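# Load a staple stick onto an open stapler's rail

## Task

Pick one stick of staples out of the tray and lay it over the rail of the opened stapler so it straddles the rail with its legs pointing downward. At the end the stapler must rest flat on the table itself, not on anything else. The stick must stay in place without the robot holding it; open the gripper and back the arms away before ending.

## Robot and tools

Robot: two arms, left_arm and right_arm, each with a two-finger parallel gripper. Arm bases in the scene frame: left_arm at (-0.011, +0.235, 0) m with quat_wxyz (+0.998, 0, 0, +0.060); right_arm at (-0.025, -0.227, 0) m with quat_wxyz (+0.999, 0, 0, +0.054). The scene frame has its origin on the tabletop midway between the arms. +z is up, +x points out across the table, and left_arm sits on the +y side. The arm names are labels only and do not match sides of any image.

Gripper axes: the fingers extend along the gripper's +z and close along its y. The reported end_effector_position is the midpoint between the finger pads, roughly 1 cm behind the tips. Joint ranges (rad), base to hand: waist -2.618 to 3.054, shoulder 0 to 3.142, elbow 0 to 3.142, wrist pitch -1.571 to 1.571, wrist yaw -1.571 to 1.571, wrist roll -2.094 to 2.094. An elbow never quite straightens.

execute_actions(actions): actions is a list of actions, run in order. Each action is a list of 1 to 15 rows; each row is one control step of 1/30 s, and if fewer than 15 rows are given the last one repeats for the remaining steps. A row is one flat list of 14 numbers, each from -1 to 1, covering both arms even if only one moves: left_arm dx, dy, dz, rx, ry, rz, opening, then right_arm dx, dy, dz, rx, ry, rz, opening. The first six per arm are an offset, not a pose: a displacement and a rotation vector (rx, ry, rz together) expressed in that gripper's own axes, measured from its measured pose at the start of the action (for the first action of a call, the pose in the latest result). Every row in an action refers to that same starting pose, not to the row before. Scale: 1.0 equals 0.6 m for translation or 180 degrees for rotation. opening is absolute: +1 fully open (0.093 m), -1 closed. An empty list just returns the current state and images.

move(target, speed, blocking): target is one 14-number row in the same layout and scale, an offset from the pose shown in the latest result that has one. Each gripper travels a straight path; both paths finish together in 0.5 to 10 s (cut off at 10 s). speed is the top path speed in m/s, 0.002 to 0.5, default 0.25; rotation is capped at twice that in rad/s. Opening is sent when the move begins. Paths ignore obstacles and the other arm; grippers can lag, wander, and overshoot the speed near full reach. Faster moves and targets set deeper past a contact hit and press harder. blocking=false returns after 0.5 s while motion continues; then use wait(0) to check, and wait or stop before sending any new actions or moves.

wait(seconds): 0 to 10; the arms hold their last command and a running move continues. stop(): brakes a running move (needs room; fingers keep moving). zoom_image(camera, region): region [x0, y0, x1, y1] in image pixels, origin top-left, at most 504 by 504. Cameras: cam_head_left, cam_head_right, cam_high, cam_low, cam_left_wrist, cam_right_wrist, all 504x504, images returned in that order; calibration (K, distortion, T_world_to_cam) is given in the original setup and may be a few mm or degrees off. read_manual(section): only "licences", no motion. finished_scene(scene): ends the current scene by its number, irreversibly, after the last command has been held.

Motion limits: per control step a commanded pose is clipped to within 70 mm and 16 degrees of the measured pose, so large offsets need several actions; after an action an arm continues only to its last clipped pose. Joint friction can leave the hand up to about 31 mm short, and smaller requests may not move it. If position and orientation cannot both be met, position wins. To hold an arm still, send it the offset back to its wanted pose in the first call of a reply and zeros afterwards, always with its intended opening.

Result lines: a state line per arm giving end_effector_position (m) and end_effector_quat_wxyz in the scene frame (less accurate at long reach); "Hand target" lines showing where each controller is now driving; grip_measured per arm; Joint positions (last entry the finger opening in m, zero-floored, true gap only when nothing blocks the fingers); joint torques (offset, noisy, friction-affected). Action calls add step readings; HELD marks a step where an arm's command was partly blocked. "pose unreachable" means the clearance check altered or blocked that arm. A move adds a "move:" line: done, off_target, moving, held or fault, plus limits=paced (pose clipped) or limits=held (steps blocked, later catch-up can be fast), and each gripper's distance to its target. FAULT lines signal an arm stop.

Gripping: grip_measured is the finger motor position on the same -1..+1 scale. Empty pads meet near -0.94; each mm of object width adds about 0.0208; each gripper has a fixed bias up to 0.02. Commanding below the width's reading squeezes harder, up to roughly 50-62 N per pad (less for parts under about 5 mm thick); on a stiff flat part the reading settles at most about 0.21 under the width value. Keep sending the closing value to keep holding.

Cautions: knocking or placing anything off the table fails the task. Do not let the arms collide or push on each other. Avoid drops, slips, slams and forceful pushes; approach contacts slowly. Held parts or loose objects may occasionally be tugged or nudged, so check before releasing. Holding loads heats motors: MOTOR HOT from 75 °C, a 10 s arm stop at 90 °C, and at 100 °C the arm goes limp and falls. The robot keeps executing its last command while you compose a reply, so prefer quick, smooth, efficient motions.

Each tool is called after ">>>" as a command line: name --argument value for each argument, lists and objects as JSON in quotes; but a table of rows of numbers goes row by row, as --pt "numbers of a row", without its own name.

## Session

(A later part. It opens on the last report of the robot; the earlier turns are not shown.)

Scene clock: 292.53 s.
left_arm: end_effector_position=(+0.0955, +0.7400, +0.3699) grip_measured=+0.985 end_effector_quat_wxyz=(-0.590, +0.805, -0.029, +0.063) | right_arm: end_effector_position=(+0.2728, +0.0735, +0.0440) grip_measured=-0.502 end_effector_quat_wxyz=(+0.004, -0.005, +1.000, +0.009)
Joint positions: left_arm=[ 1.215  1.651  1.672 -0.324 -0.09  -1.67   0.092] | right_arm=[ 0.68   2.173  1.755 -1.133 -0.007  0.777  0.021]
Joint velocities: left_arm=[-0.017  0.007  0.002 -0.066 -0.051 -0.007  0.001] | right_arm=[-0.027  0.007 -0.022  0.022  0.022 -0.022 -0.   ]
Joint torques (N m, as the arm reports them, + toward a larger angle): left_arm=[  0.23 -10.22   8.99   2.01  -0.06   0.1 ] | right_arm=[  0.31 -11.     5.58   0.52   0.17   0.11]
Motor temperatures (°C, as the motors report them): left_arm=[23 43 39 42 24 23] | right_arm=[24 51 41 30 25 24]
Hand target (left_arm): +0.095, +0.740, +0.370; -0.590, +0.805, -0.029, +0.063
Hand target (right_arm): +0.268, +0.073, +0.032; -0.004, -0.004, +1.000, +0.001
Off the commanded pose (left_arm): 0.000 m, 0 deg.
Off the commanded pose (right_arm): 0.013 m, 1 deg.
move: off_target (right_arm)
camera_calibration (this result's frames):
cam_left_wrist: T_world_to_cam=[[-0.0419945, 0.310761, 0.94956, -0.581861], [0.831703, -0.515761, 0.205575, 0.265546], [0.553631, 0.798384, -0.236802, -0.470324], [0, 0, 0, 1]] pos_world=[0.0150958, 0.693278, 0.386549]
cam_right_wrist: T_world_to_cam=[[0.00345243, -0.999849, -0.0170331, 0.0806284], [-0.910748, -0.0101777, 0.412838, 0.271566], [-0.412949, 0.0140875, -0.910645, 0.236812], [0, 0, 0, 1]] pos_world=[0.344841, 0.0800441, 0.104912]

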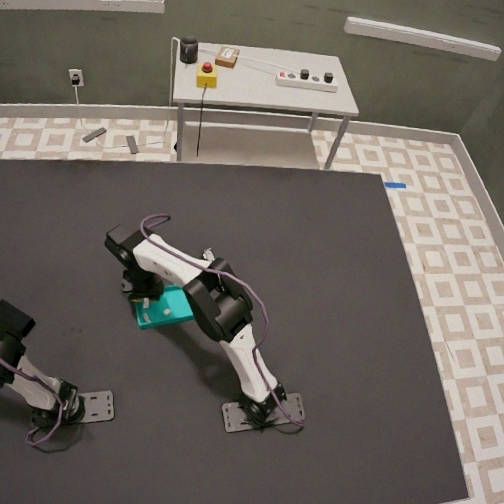

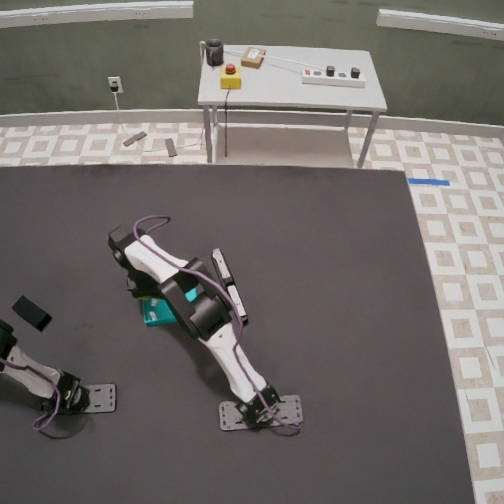

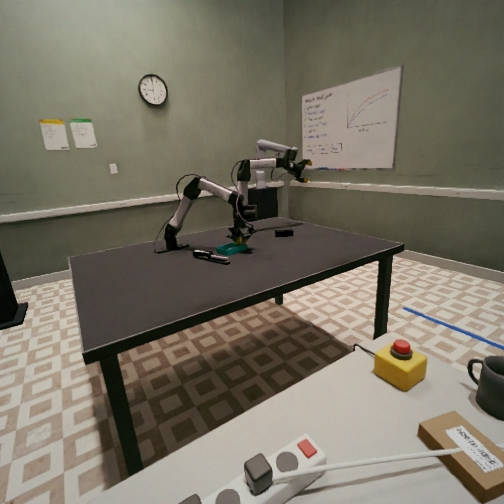

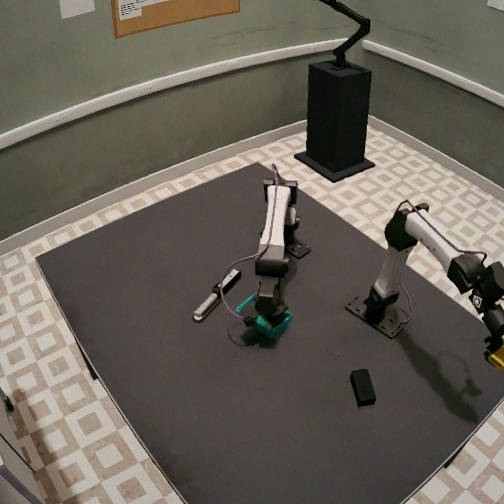

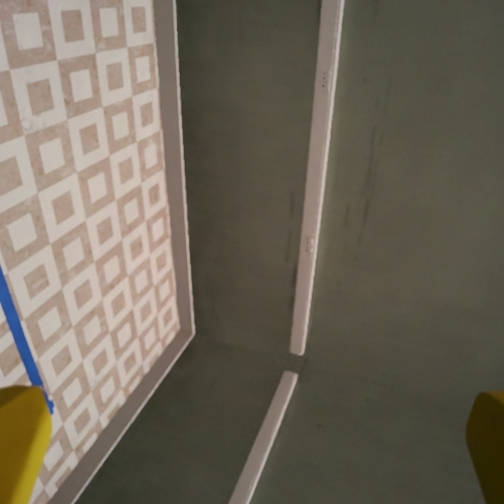

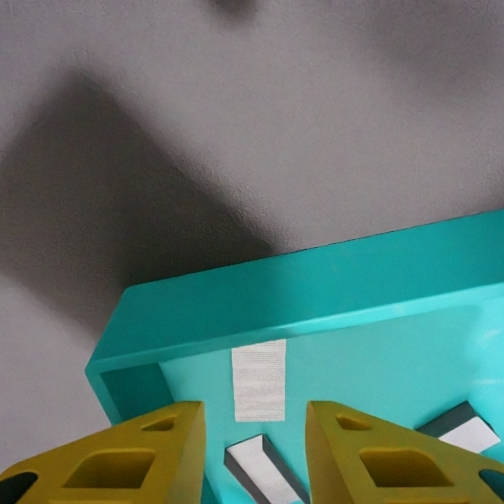

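>>> move --target '[0,0,0,0,0,0,1,0.006,-0.006,0.055,0.005,0.002,0,-0.5]' --speed 0.08

Scene clock: 298.50 s.
left_arm: end_effector_position=(+0.0955, +0.7400, +0.3699) grip_measured=+0.985 end_effector_quat_wxyz=(-0.590, +0.805, -0.029, +0.063) | right_arm: end_effector_position=(+0.2728, +0.0735, +0.0346) grip_measured=-0.502 end_effector_quat_wxyz=(+0.009, -0.005, +1.000, +0.014)
Joint positions: left_arm=[ 1.215  1.651  1.672 -0.324 -0.09  -1.67   0.092] | right_arm=[ 0.68   2.169  1.709 -1.08  -0.007  0.777  0.021]
Joint velocities: left_arm=[ 0.007 -0.012  0.007 -0.051 -0.051 -0.037 -0.001] | right_arm=[-0.002  0.002  0.002 -0.007  0.022  0.007 -0.   ]
Joint torques (N m, as the arm reports them, + toward a larger angle): left_arm=[  0.18 -10.1    8.94   2.01  -0.03   0.08] | right_arm=[-0.11 -9.8   3.69  0.82  0.22  0.07]
Motor temperatures (°C, as the motors report them): left_arm=[23 43 39 42 24 23] | right_arm=[24 51 41 30 25 24]
Hand target (left_arm): +0.095, +0.740, +0.370; -0.590, +0.805, -0.029, +0.063
Hand target (right_arm): +0.269, +0.070, +0.012; +0.001, -0.005, +1.000, +0.001
Off the commanded pose (left_arm): 0.000 m, 0 deg.
Off the commanded pose (right_arm): 0.024 m, 2 deg.
move: off_target (right_arm)
camera_calibration (this result's frames):
cam_left_wrist: T_world_to_cam=[[-0.0419945, 0.310761, 0.94956, -0.581861], [0.831703, -0.515761, 0.205575, 0.265546], [0.553631, 0.798384, -0.236802, -0.470324], [0, 0, 0, 1]] pos_world=[0.0150958, 0.693278, 0.386549]
cam_right_wrist: T_world_to_cam=[[0.00325491, -0.999666, -0.0256536, 0.0808008], [-0.914272, -0.013367, 0.40488, 0.27695], [-0.405088, 0.0221365, -0.91401, 0.225552], [0, 0, 0, 1]] pos_world=[0.344313, 0.0794828, 0.0960981]

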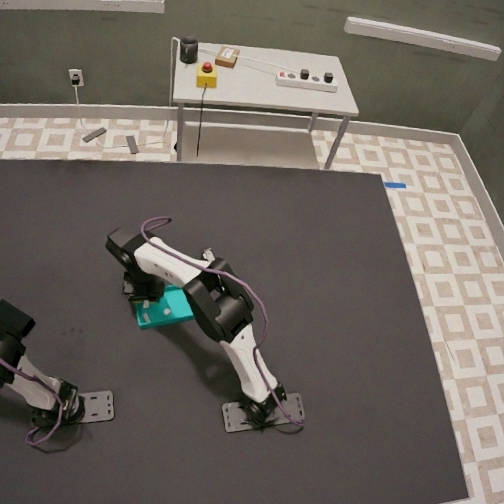

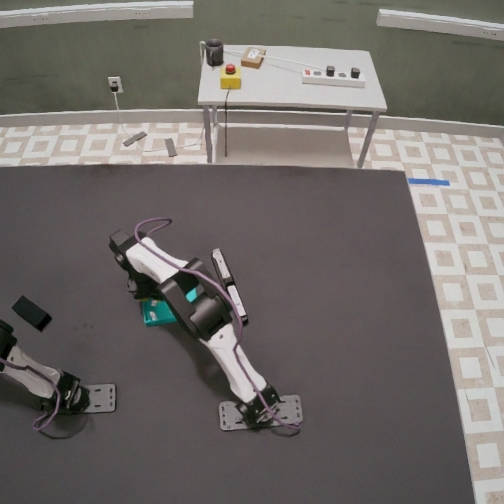

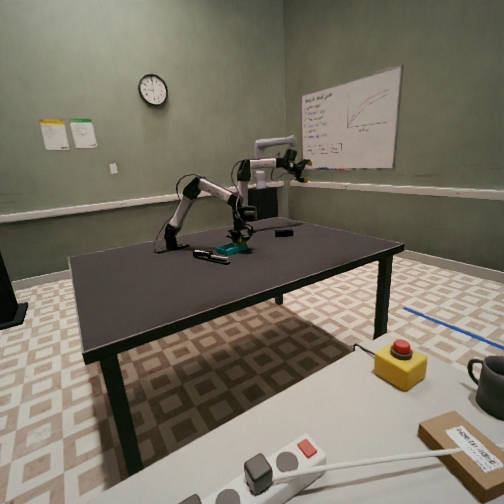

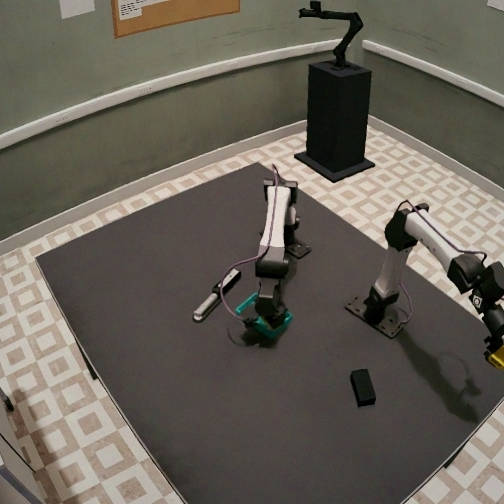

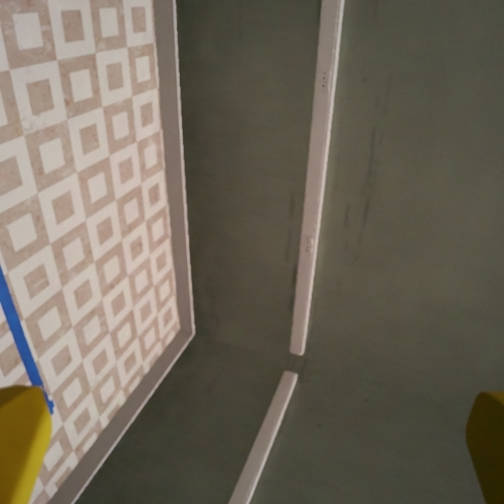

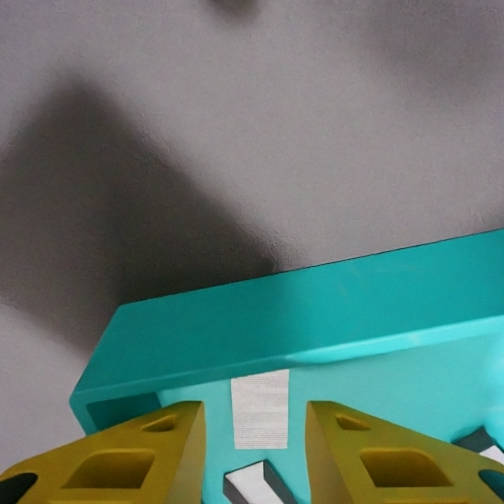

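>>> move --target '[0,0,0,0,0,0,1,-0.004,-0.006,0.04,0.008,0.004,0,-0.6]' --speed 0.06

Scene clock: 304.20 s.
left_arm: end_effector_position=(+0.0955, +0.7400, +0.3699) grip_measured=+0.985 end_effector_quat_wxyz=(-0.590, +0.805, -0.029, +0.063) | right_arm: end_effector_position=(+0.2738, +0.0745, +0.0342) grip_measured=-0.598 end_effector_quat_wxyz=(+0.011, -0.005, +1.000, +0.016)
Joint positions: left_arm=[ 1.215  1.651  1.672 -0.324 -0.09  -1.67   0.092] | right_arm=[ 0.68   2.17   1.709 -1.073 -0.007  0.777  0.016]
Joint velocities: left_arm=[ 0.007  0.007 -0.007 -0.051  0.007 -0.007 -0.   ] | right_arm=[-0.012 -0.002  0.002  0.051 -0.066 -0.007  0.001]
Joint torques (N m, as the arm reports them, + toward a larger angle): left_arm=[  0.1  -10.14   9.     2.02  -0.04   0.1 ] | right_arm=[-0.72 -8.85  5.38  0.69  0.25 -0.02]
Motor temperatures (°C, as the motors report them): left_arm=[23 43 39 42 24 23] | right_arm=[24 51 40 30 25 24]
Hand target (left_arm): +0.095, +0.740, +0.370; -0.590, +0.805, -0.029, +0.063
Hand target (right_arm): +0.275, +0.070, +0.011; +0.002, -0.005, +1.000, +0.001
Off the commanded pose (left_arm): 0.000 m, 0 deg.
Off the commanded pose (right_arm): 0.024 m, 2 deg.
move: off_target (right_arm)
camera_calibration (this result's frames):
cam_left_wrist: T_world_to_cam=[[-0.0419945, 0.310761, 0.94956, -0.581861], [0.831703, -0.515761, 0.205575, 0.265546], [0.553631, 0.798384, -0.236802, -0.470324], [0, 0, 0, 1]] pos_world=[0.0150958, 0.693278, 0.386549]
cam_right_wrist: T_world_to_cam=[[0.00335873, -0.999561, -0.0294225, 0.0818708], [-0.915792, -0.0148919, 0.401377, 0.278656], [-0.401639, 0.0255967, -0.91544, 0.224456], [0, 0, 0, 1]] pos_world=[0.345066, 0.0802392, 0.0960385]

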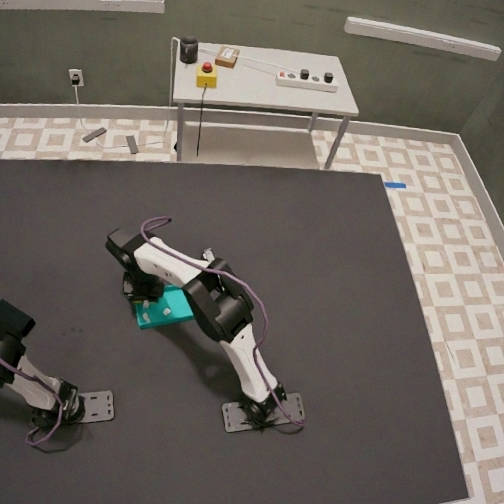

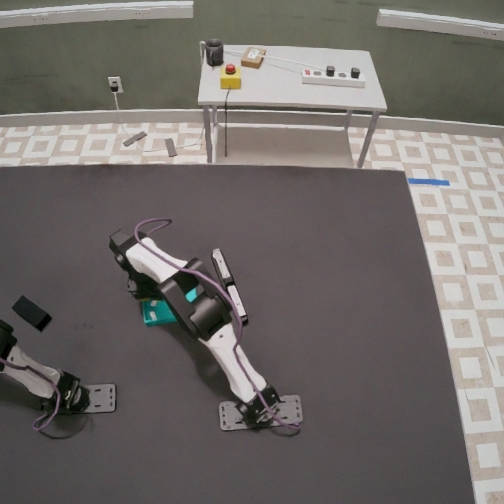

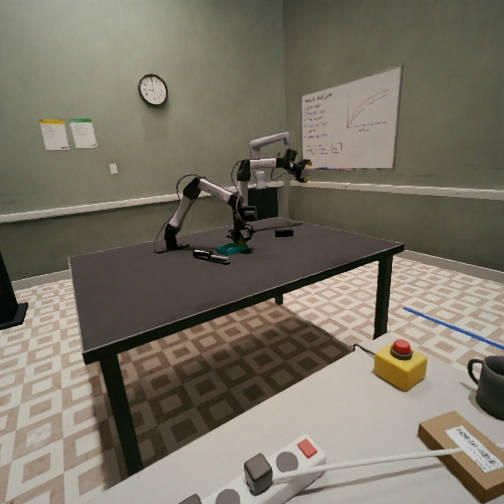

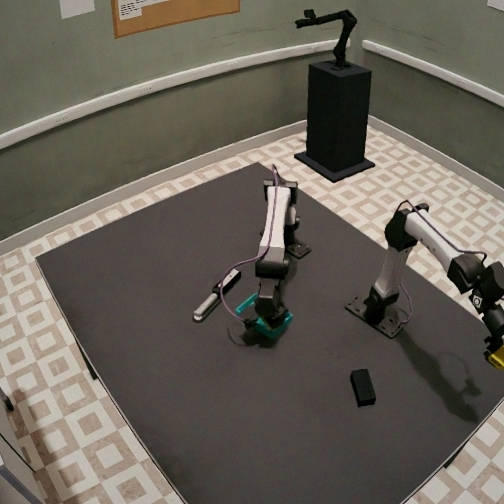

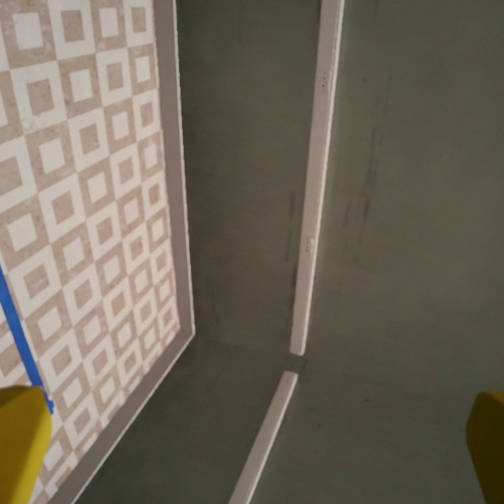

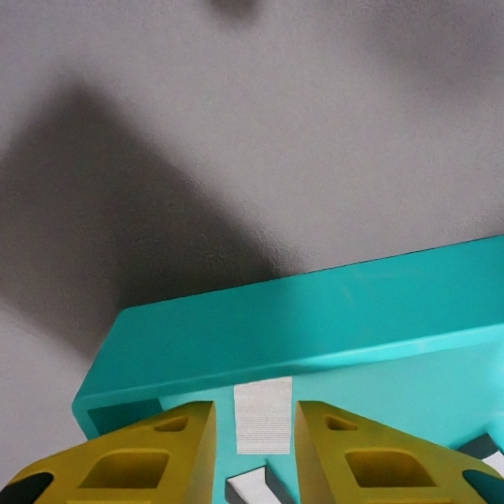

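>>> move --target '[0,0,0,0,0,0,1,-0.012,-0.006,-0.012,0.01,0.006,0,-0.56]' --speed 0.05

>>> move --target '[0,0,0,0,0,0,1,0,-0.004,0.05,0,0,0,-0.56]' --speed 0.06

Scene clock: 319.73 s.
left_arm: end_effector_position=(+0.0955, +0.7400, +0.3699) grip_measured=+0.985 end_effector_quat_wxyz=(-0.590, +0.805, -0.029, +0.063) | right_arm: end_effector_position=(+0.2771, +0.0732, +0.0448) grip_measured=-0.562 end_effector_quat_wxyz=(+0.003, -0.004, +1.000, +0.008)
Joint positions: left_arm=[ 1.215  1.651  1.672 -0.324 -0.09  -1.67   0.092] | right_arm=[ 0.672  2.187  1.781 -1.148 -0.007  0.771  0.018]
Joint velocities: left_arm=[-0.002  0.017  0.002 -0.007 -0.081 -0.051 -0.   ] | right_arm=[-0.002  0.017 -0.012 -0.037 -0.051 -0.037  0.001]
Joint torques (N m, as the arm reports them, + toward a larger angle): left_arm=[  0.22 -10.11   8.98   2.01  -0.05   0.12] | right_arm=[ -0.72 -10.7    8.91   0.33   0.22  -0.03]
Motor temperatures (°C, as the motors report them): left_arm=[23 43 39 42 24 23] | right_arm=[24 50 40 30 25 24]
Hand target (left_arm): +0.095, +0.740, +0.370; -0.590, +0.805, -0.029, +0.063
Hand target (right_arm): +0.281, +0.070, +0.041; +0.001, -0.005, +1.000, +0.000
Off the commanded pose (left_arm): 0.000 m, 0 deg.
Off the commanded pose (right_arm): 0.006 m, 1 deg.
move: done
camera_calibration (this result's frames):
cam_left_wrist: T_world_to_cam=[[-0.0419945, 0.310761, 0.94956, -0.581861], [0.831703, -0.515761, 0.205575, 0.265546], [0.553631, 0.798384, -0.236802, -0.470324], [0, 0, 0, 1]] pos_world=[0.0150958, 0.693278, 0.386549]
cam_right_wrist: T_world_to_cam=[[0.0015074, -0.999893, -0.0145732, 0.0807603], [-0.909799, -0.00741986, 0.414983, 0.274602], [-0.415047, 0.0126331, -0.909712, 0.2399], [0, 0, 0, 1]] pos_world=[0.34928, 0.0797585, 0.105462]

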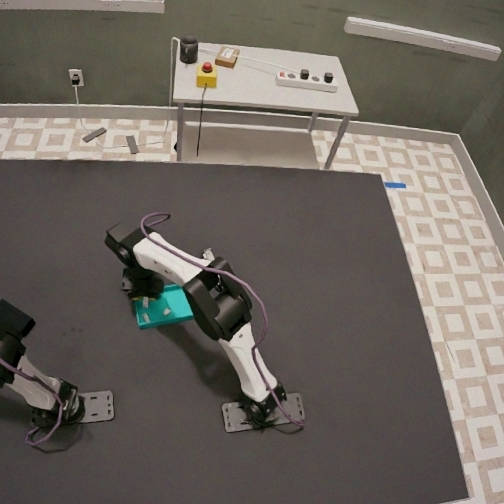

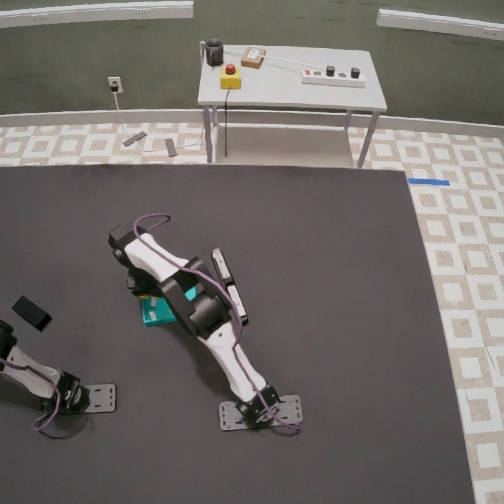

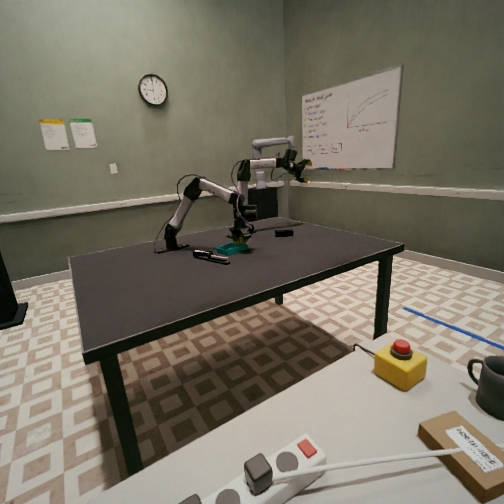

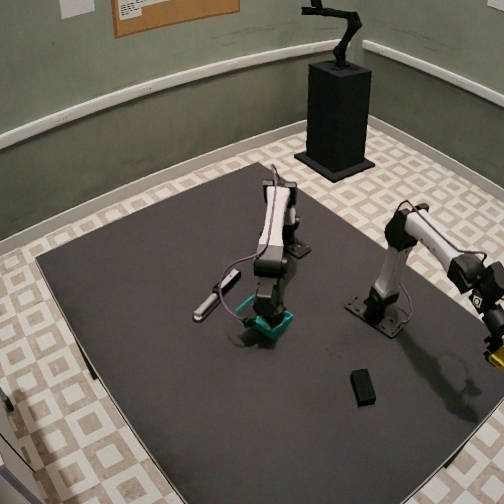

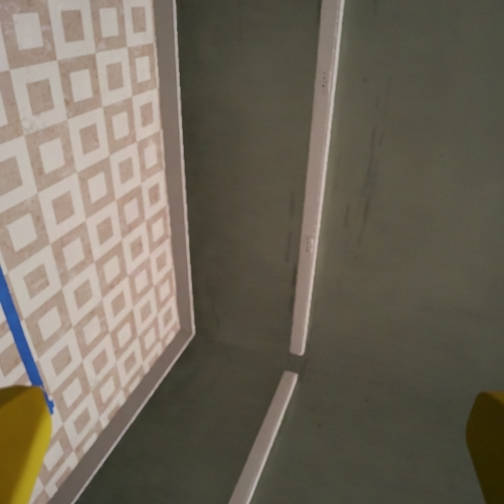

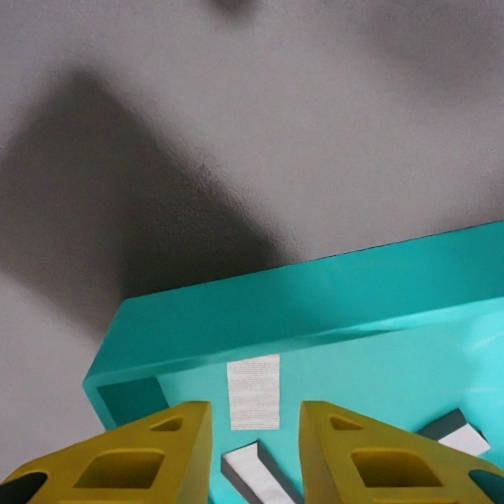

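Scene clock: 320.47 s.
left_arm: end_effector_position=(+0.0955, +0.7400, +0.3699) grip_measured=+0.985 end_effector_quat_wxyz=(-0.590, +0.805, -0.029, +0.063) | right_arm: end_effector_position=(+0.2773, +0.0734, +0.0321) grip_measured=-0.562 end_effector_quat_wxyz=(+0.007, -0.004, +1.000, +0.012)
Joint positions: left_arm=[ 1.215  1.651  1.672 -0.324 -0.09  -1.67   0.092] | right_arm=[ 0.672  2.187  1.73  -1.086 -0.007  0.771  0.018]
Joint velocities: left_arm=[-0.012 -0.007 -0.002  0.037  0.022  0.051  0.001] | right_arm=[-0.012 -0.012 -0.012 -0.007 -0.095 -0.022 -0.001]
Joint torques (N m, as the arm reports them, + toward a larger angle): left_arm=[  0.22 -10.09   8.96   2.03  -0.06   0.11] | right_arm=[ -0.61 -10.98   4.29   0.75   0.19   0.01]
Motor temperatures (°C, as the motors report them): left_arm=[23 43 39 42 24 23] | right_arm=[24 50 40 30 25 24]
Hand target (left_arm): +0.095, +0.740, +0.370; -0.590, +0.805, -0.029, +0.063
Hand target (right_arm): +0.277, +0.071, +0.015; +0.003, -0.004, +1.000, +0.008
Off the commanded pose (left_arm): 0.000 m, 0 deg.
Off the commanded pose (right_arm): 0.017 m, 1 deg.
move: off_target (right_arm)
camera_calibration (this result's frames):
cam_left_wrist: T_world_to_cam=[[-0.0419945, 0.310761, 0.94956, -0.581861], [0.831703, -0.515761, 0.205575, 0.265546], [0.553631, 0.798384, -0.236802, -0.470324], [0, 0, 0, 1]] pos_world=[0.0150958, 0.693278, 0.386549]
cam_right_wrist: T_world_to_cam=[[0.00165262, -0.999749, -0.0223355, 0.0809165], [-0.913036, -0.0106186, 0.407741, 0.281366], [-0.407876, 0.0197192, -0.912824, 0.226003], [0, 0, 0, 1]] pos_world=[0.348945, 0.0794273, 0.0933843]

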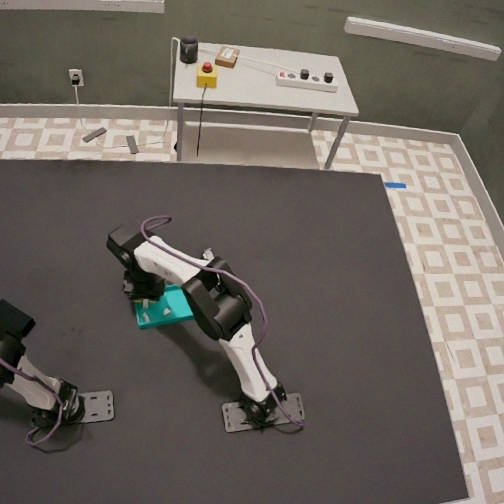

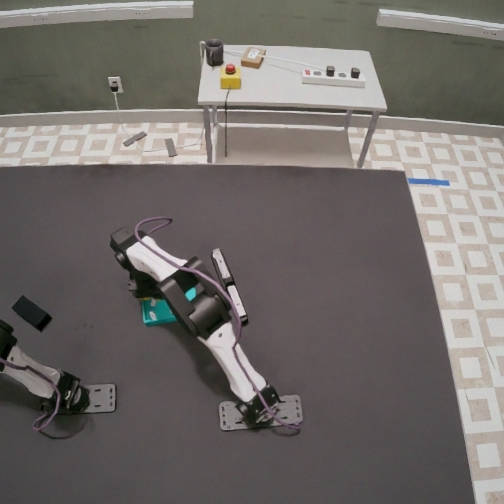

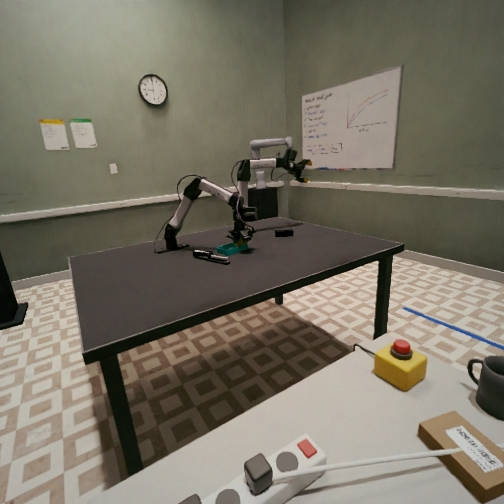

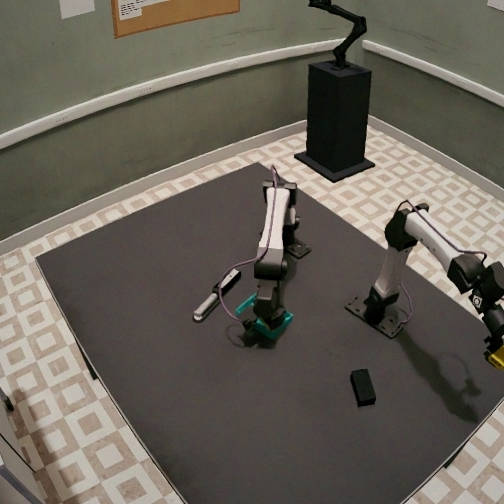

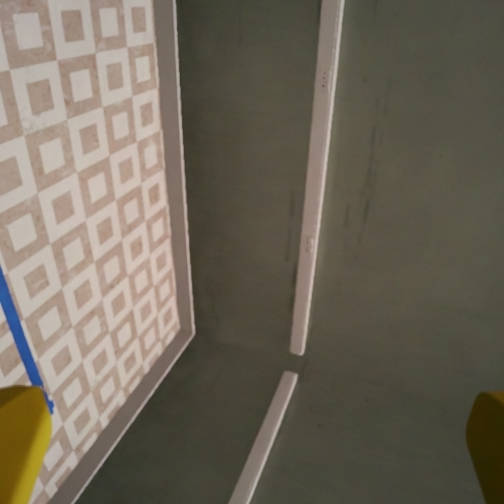

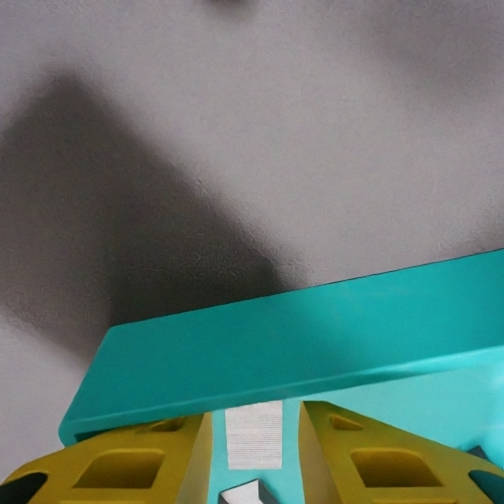

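>>> execute_actions --actions '[[[0,0,0,0,0,0,1,0,0,-0.025,0,0,0,-0.56]]]'

Scene clock: 341.93 s.
left_arm: end_effector_position=(+0.0955, +0.7400, +0.3699) grip_measured=+0.985 end_effector_quat_wxyz=(-0.590, +0.805, -0.029, +0.063) | right_arm: end_effector_position=(+0.2747, +0.0708, +0.0373) grip_measured=-0.562 end_effector_quat_wxyz=(+0.001, -0.004, +1.000, +0.006)
Joint positions: left_arm=[ 1.215  1.651  1.672 -0.324 -0.09  -1.67   0.092] | right_arm=[ 0.672  2.186  1.749 -1.124 -0.007  0.771  0.018]
Joint velocities: left_arm=[-0.002 -0.017 -0.017  0.095 -0.022 -0.007 -0.001] | right_arm=[-0.002 -0.007  0.007  0.007 -0.022  0.022  0.001]
Joint torques (N m, as the arm reports them, + toward a larger angle): left_arm=[  0.09 -10.12   9.06   2.    -0.04   0.09] | right_arm=[ -0.37 -13.47   8.88   0.3    0.14   0.04]
Motor temperatures (°C, as the motors report them): left_arm=[23 43 40 43 24 23] | right_arm=[24 51 39 30 25 24]
Hand target (left_arm): +0.095, +0.740, +0.370; -0.590, +0.805, -0.029, +0.063
Hand target (right_arm): +0.277, +0.073, +0.047; +0.007, -0.004, +1.000, +0.012
Off the commanded pose (left_arm): 0.000 m, 0 deg.
Off the commanded pose (right_arm): 0.010 m, 1 deg.
Step readings (end_effector_position):
0: left_arm (+0.0955, +0.7400, +0.3699) | right_arm (+0.2773, +0.0734, +0.0321)
1: left_arm (+0.0955, +0.7400, +0.3699) | right_arm (+0.2770, +0.0731, +0.0336)
2: left_arm (+0.0955, +0.7400, +0.3699) | right_arm (+0.2768, +0.0729, +0.0348)
4: left_arm (+0.0955, +0.7400, +0.3699) | right_arm (+0.2769, +0.0730, +0.0367)
8: left_arm (+0.0955, +0.7400, +0.3699) | right_arm (+0.2759, +0.0721, +0.0374)
15: end_effector_position above
camera_calibration (this result's frames):
cam_left_wrist: T_world_to_cam=[[-0.0419945, 0.310761, 0.94956, -0.581861], [0.831703, -0.515761, 0.205575, 0.265546], [0.553631, 0.798384, -0.236802, -0.470324], [0, 0, 0, 1]] pos_world=[0.0150958, 0.693278, 0.386549]
cam_right_wrist: T_world_to_cam=[[0.00144799, -0.999951, -0.00975431, 0.0781057], [-0.907761, -0.00540616, 0.419453, 0.274607], [-0.419485, 0.00824722, -0.907725, 0.233601], [0, 0, 0, 1]] pos_world=[0.347156, 0.07766, 0.0976226]

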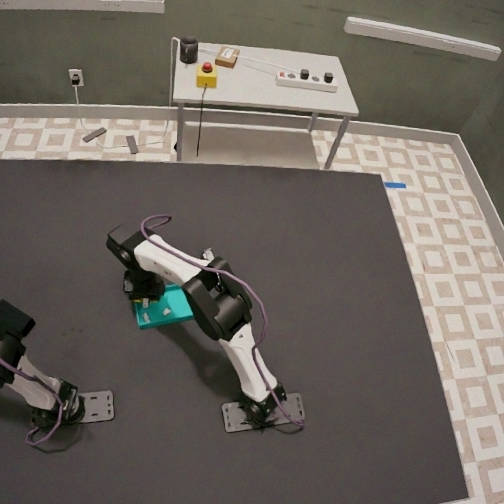

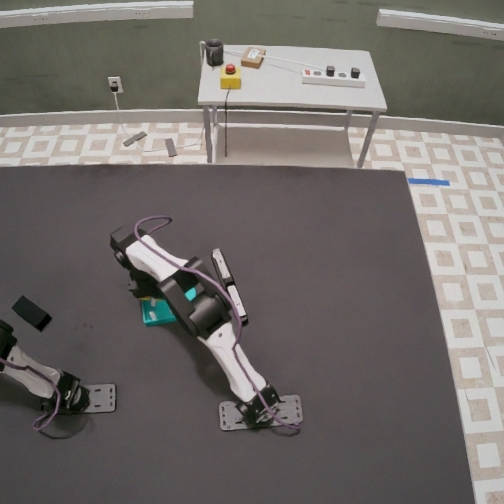

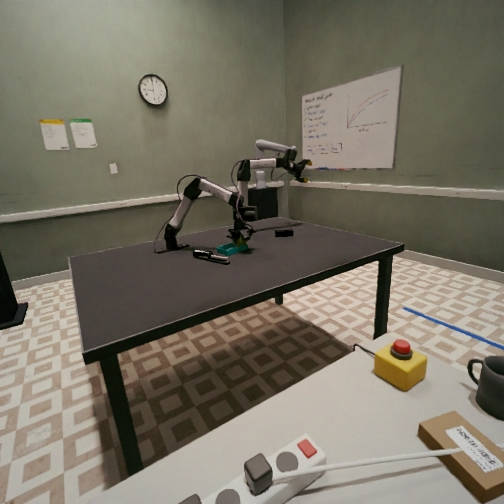

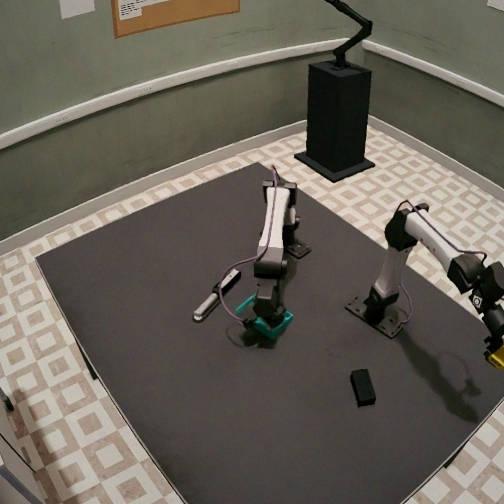

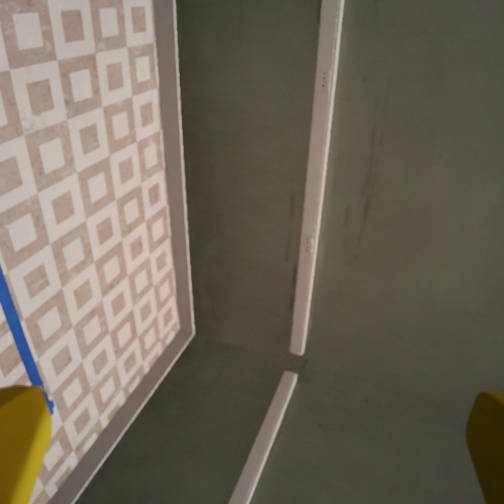

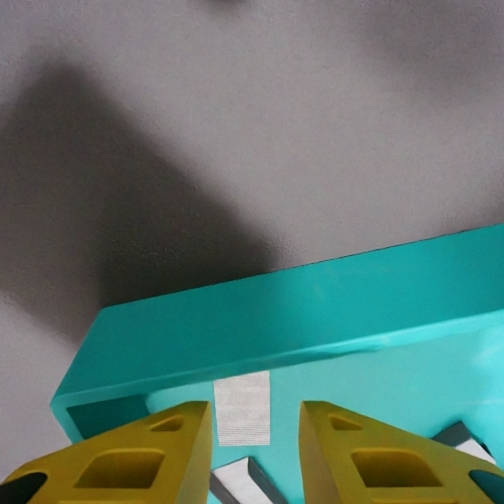

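>>> execute_actions --actions '[[[0,0,0,0,0,0,1,-0.004,0.012,0,0,0,0,-0.56]],[[0,0,0,0,0,0,1,-0.004,0.006,0.035,0,0,0,-0.56]]]'

Scene clock: 349.13 s.
left_arm: end_effector_position=(+0.0955, +0.7400, +0.3699) grip_measured=+0.985 end_effector_quat_wxyz=(-0.590, +0.805, -0.029, +0.063) | right_arm: end_effector_position=(+0.2843, +0.0803, +0.0367) grip_measured=-0.562 end_effector_quat_wxyz=(+0.014, -0.004, +1.000, +0.019)
Joint positions: left_arm=[ 1.215  1.651  1.672 -0.324 -0.09  -1.67   0.092] | right_arm=[ 0.672  2.204  1.775 -1.095 -0.007  0.771  0.018]
Joint velocities: left_arm=[ 0.007  0.012 -0.007 -0.037  0.051 -0.037 -0.001] | right_arm=[ 0.002 -0.007  0.002 -0.022 -0.007 -0.022  0.   ]
Joint torques (N m, as the arm reports them, + toward a larger angle): left_arm=[  0.07 -10.14   9.01   2.    -0.03   0.11] | right_arm=[ -0.08 -10.7    5.     0.63   0.16   0.05]
Motor temperatures (°C, as the motors report them): left_arm=[23 43 40 43 24 23] | right_arm=[24 53 40 30 25 24]
Hand target (left_arm): +0.095, +0.740, +0.370; -0.590, +0.805, -0.029, +0.063
Hand target (right_arm): +0.281, +0.078, +0.021; +0.005, -0.004, +1.000, +0.010
Off the commanded pose (left_arm): 0.000 m, 0 deg.
Off the commanded pose (right_arm): 0.017 m, 1 deg.
Step readings (end_effector_position; steps 1 to 15: 1st action; 16 to 30: 2nd action):
0: left_arm (+0.0955, +0.7400, +0.3699) | right_arm (+0.2744, +0.0706, +0.0373)
1: left_arm (+0.0955, +0.7400, +0.3699) | right_arm (+0.2746, +0.0708, +0.0378)
2: left_arm (+0.0955, +0.7400, +0.3699) | right_arm (+0.2755, +0.0716, +0.0384)
4: left_arm (+0.0955, +0.7400, +0.3699) | right_arm (+0.2774, +0.0735, +0.0400)
8: left_arm (+0.0955, +0.7400, +0.3699) | right_arm (+0.2785, +0.0746, +0.0413)
15: left_arm (+0.0955, +0.7400, +0.3699) | right_arm (+0.2785, +0.0746, +0.0413)
16: left_arm (+0.0955, +0.7400, +0.3699) | right_arm (+0.2791, +0.0752, +0.0409)
17: left_arm (+0.0955, +0.7400, +0.3699) | right_arm (+0.2805, +0.0765, +0.0403)
19: left_arm (+0.0955, +0.7400, +0.3699) | right_arm (+0.2825, +0.0785, +0.0382)
23: left_arm (+0.0955, +0.7400, +0.3699) | right_arm (+0.2837, +0.0798, +0.0367)
30: end_effector_position above
camera_calibration (this result's frames):
cam_left_wrist: T_world_to_cam=[[-0.0419945, 0.310761, 0.94956, -0.581861], [0.831703, -0.515761, 0.205575, 0.265546], [0.553631, 0.798384, -0.236802, -0.470324], [0, 0, 0, 1]] pos_world=[0.0150958, 0.693278, 0.386549]
cam_right_wrist: T_world_to_cam=[[0.00206592, -0.999341, -0.0362465, 0.0882957], [-0.918697, -0.0162126, 0.394631, 0.288483], [-0.394958, 0.0324842, -0.918125, 0.228471], [0, 0, 0, 1]] pos_world=[0.355083, 0.0854929, 0.0991209]

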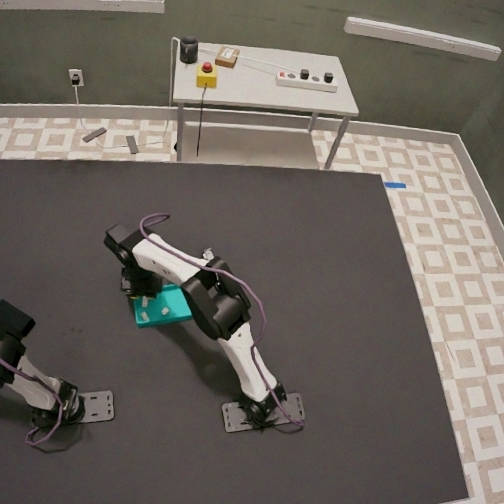

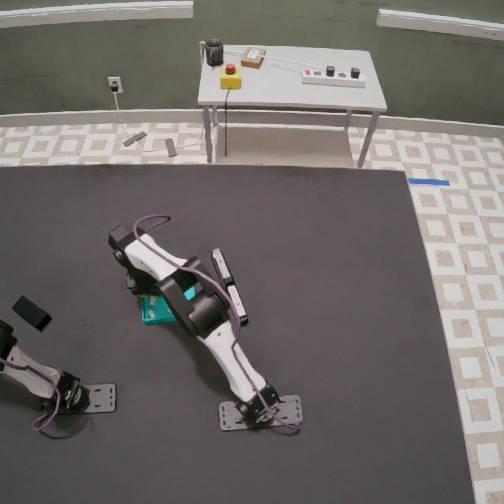

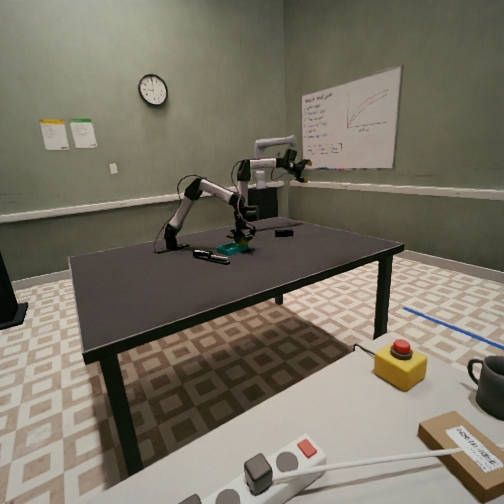

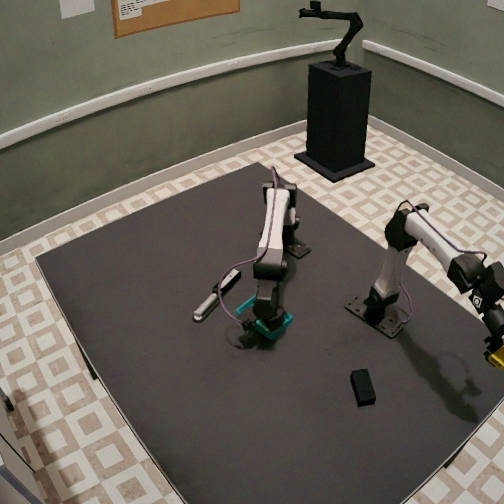

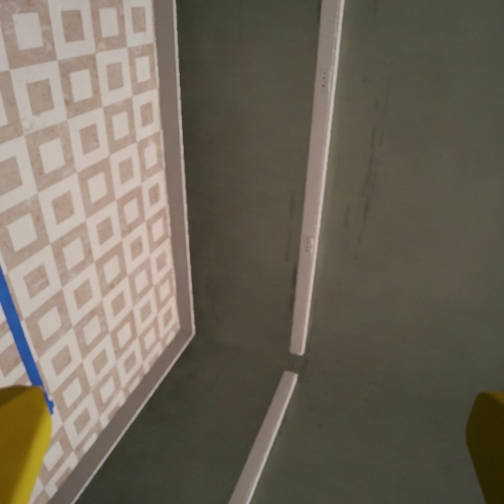

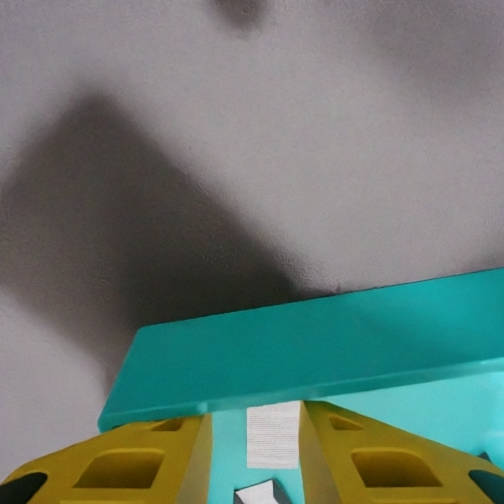

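>>> execute_actions --actions '[[[0,0,0,0,0,0,1,0.022,0.004,-0.004,0.012,0.008,0,-0.56]],[[0,0,0,0,0,0,1,0.006,-0.004,0.03,0,0,0,-0.56]]]'

Scene clock: 360.10 s.
left_arm: end_effector_position=(+0.0955, +0.7400, +0.3699) grip_measured=+0.985 end_effector_quat_wxyz=(-0.590, +0.805, -0.029, +0.063) | right_arm: end_effector_position=(+0.2704, +0.0814, +0.0351) grip_measured=-0.562 end_effector_quat_wxyz=(+0.007, -0.007, +1.000, +0.011)
Joint positions: left_arm=[ 1.215  1.651  1.672 -0.324 -0.09  -1.67   0.092] | right_arm=[ 0.697  2.19   1.746 -1.101 -0.006  0.79   0.018]
Joint velocities: left_arm=[-0.012  0.007 -0.002 -0.022 -0.007 -0.051 -0.   ] | right_arm=[ 0.007  0.022 -0.012 -0.007 -0.066  0.007  0.   ]
Joint torques (N m, as the arm reports them, + toward a larger angle): left_arm=[  0.18 -10.19   9.01   2.01  -0.03   0.1 ] | right_arm=[ -0.13 -11.34   4.17   0.66   0.15   0.09]
Motor temperatures (°C, as the motors report them): left_arm=[23 43 40 43 24 23] | right_arm=[24 53 39 30 25 24]
Hand target (left_arm): +0.095, +0.740, +0.370; -0.590, +0.805, -0.029, +0.063
Hand target (right_arm): +0.266, +0.079, +0.021; +0.000, -0.007, +1.000, +0.005
Off the commanded pose (left_arm): 0.000 m, 0 deg.
Off the commanded pose (right_arm): 0.015 m, 1 deg.
Step readings (end_effector_position; steps 1 to 15: 1st action; 16 to 30: 2nd action):
0: left_arm (+0.0955, +0.7400, +0.3699) | right_arm (+0.2844, +0.0804, +0.0368)
1: left_arm (+0.0955, +0.7400, +0.3699) | right_arm (+0.2833, +0.0804, +0.0372)
2: left_arm (+0.0955, +0.7400, +0.3699) | right_arm (+0.2816, +0.0802, +0.0375)
4: left_arm (+0.0955, +0.7400, +0.3699) | right_arm (+0.2772, +0.0812, +0.0381)
8: left_arm (+0.0955, +0.7400, +0.3699) | right_arm (+0.2715, +0.0825, +0.0383)
15: left_arm (+0.0955, +0.7400, +0.3699) | right_arm (+0.2701, +0.0813, +0.0384)
16: left_arm (+0.0955, +0.7400, +0.3699) | right_arm (+0.2702, +0.0815, +0.0369)
17: left_arm (+0.0955, +0.7400, +0.3699) | right_arm (+0.2701, +0.0814, +0.0352)
19: left_arm (+0.0955, +0.7400, +0.3699) | right_arm (+0.2702, +0.0812, +0.0355)
23: left_arm (+0.0955, +0.7400, +0.3699) | right_arm (+0.2703, +0.0813, +0.0351)
30: end_effector_position above
camera_calibration (this result's frames):
cam_left_wrist: T_world_to_cam=[[-0.0419945, 0.310761, 0.94956, -0.581861], [0.831703, -0.515761, 0.205575, 0.265546], [0.553631, 0.798384, -0.236802, -0.470324], [0, 0, 0, 1]] pos_world=[0.0150958, 0.693278, 0.386549]
cam_right_wrist: T_world_to_cam=[[0.00733514, -0.999758, -0.0207193, 0.0874395], [-0.912673, -0.0151602, 0.408409, 0.274223], [-0.408625, 0.0159142, -0.912564, 0.226258], [0, 0, 0, 1]] pos_world=[0.34209, 0.0879749, 0.0962911]

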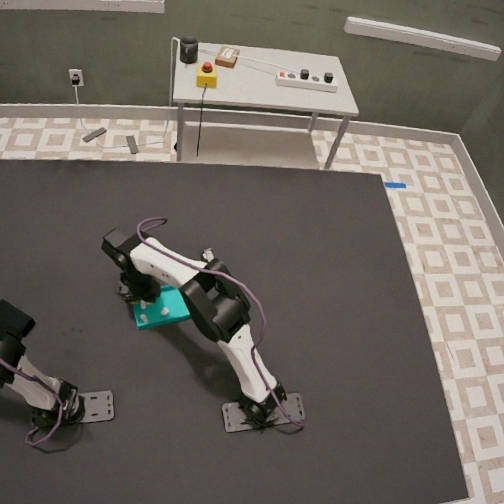

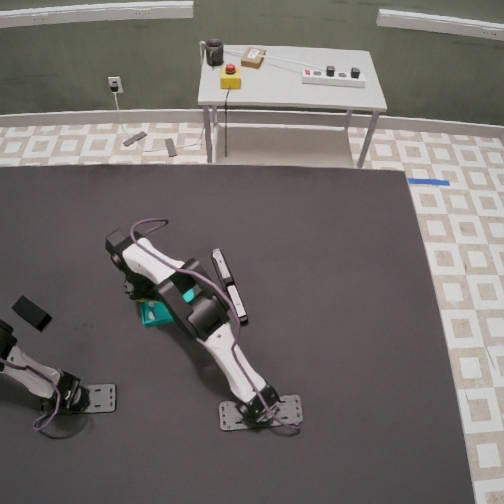

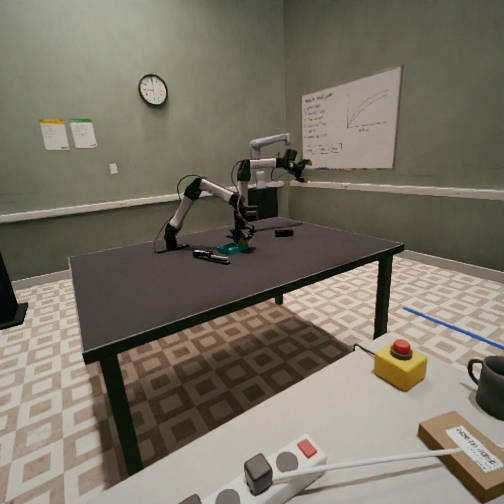

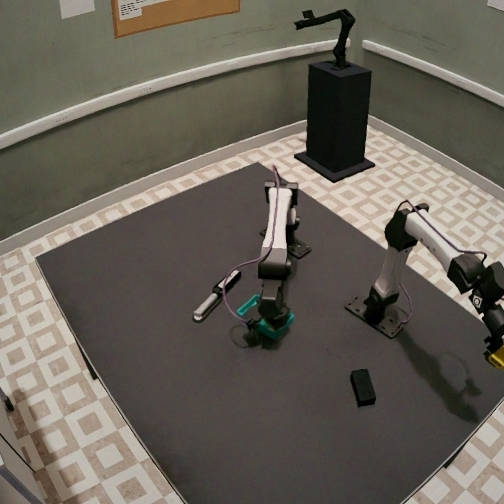

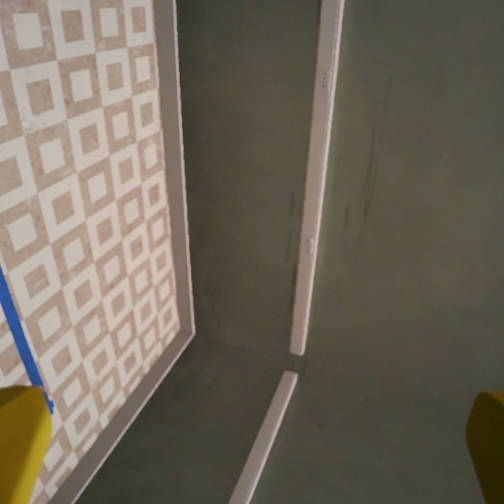

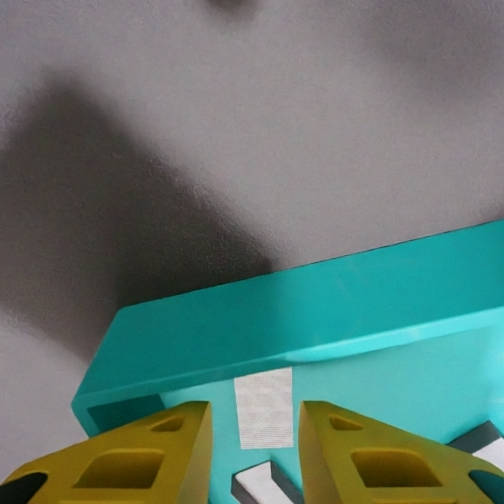

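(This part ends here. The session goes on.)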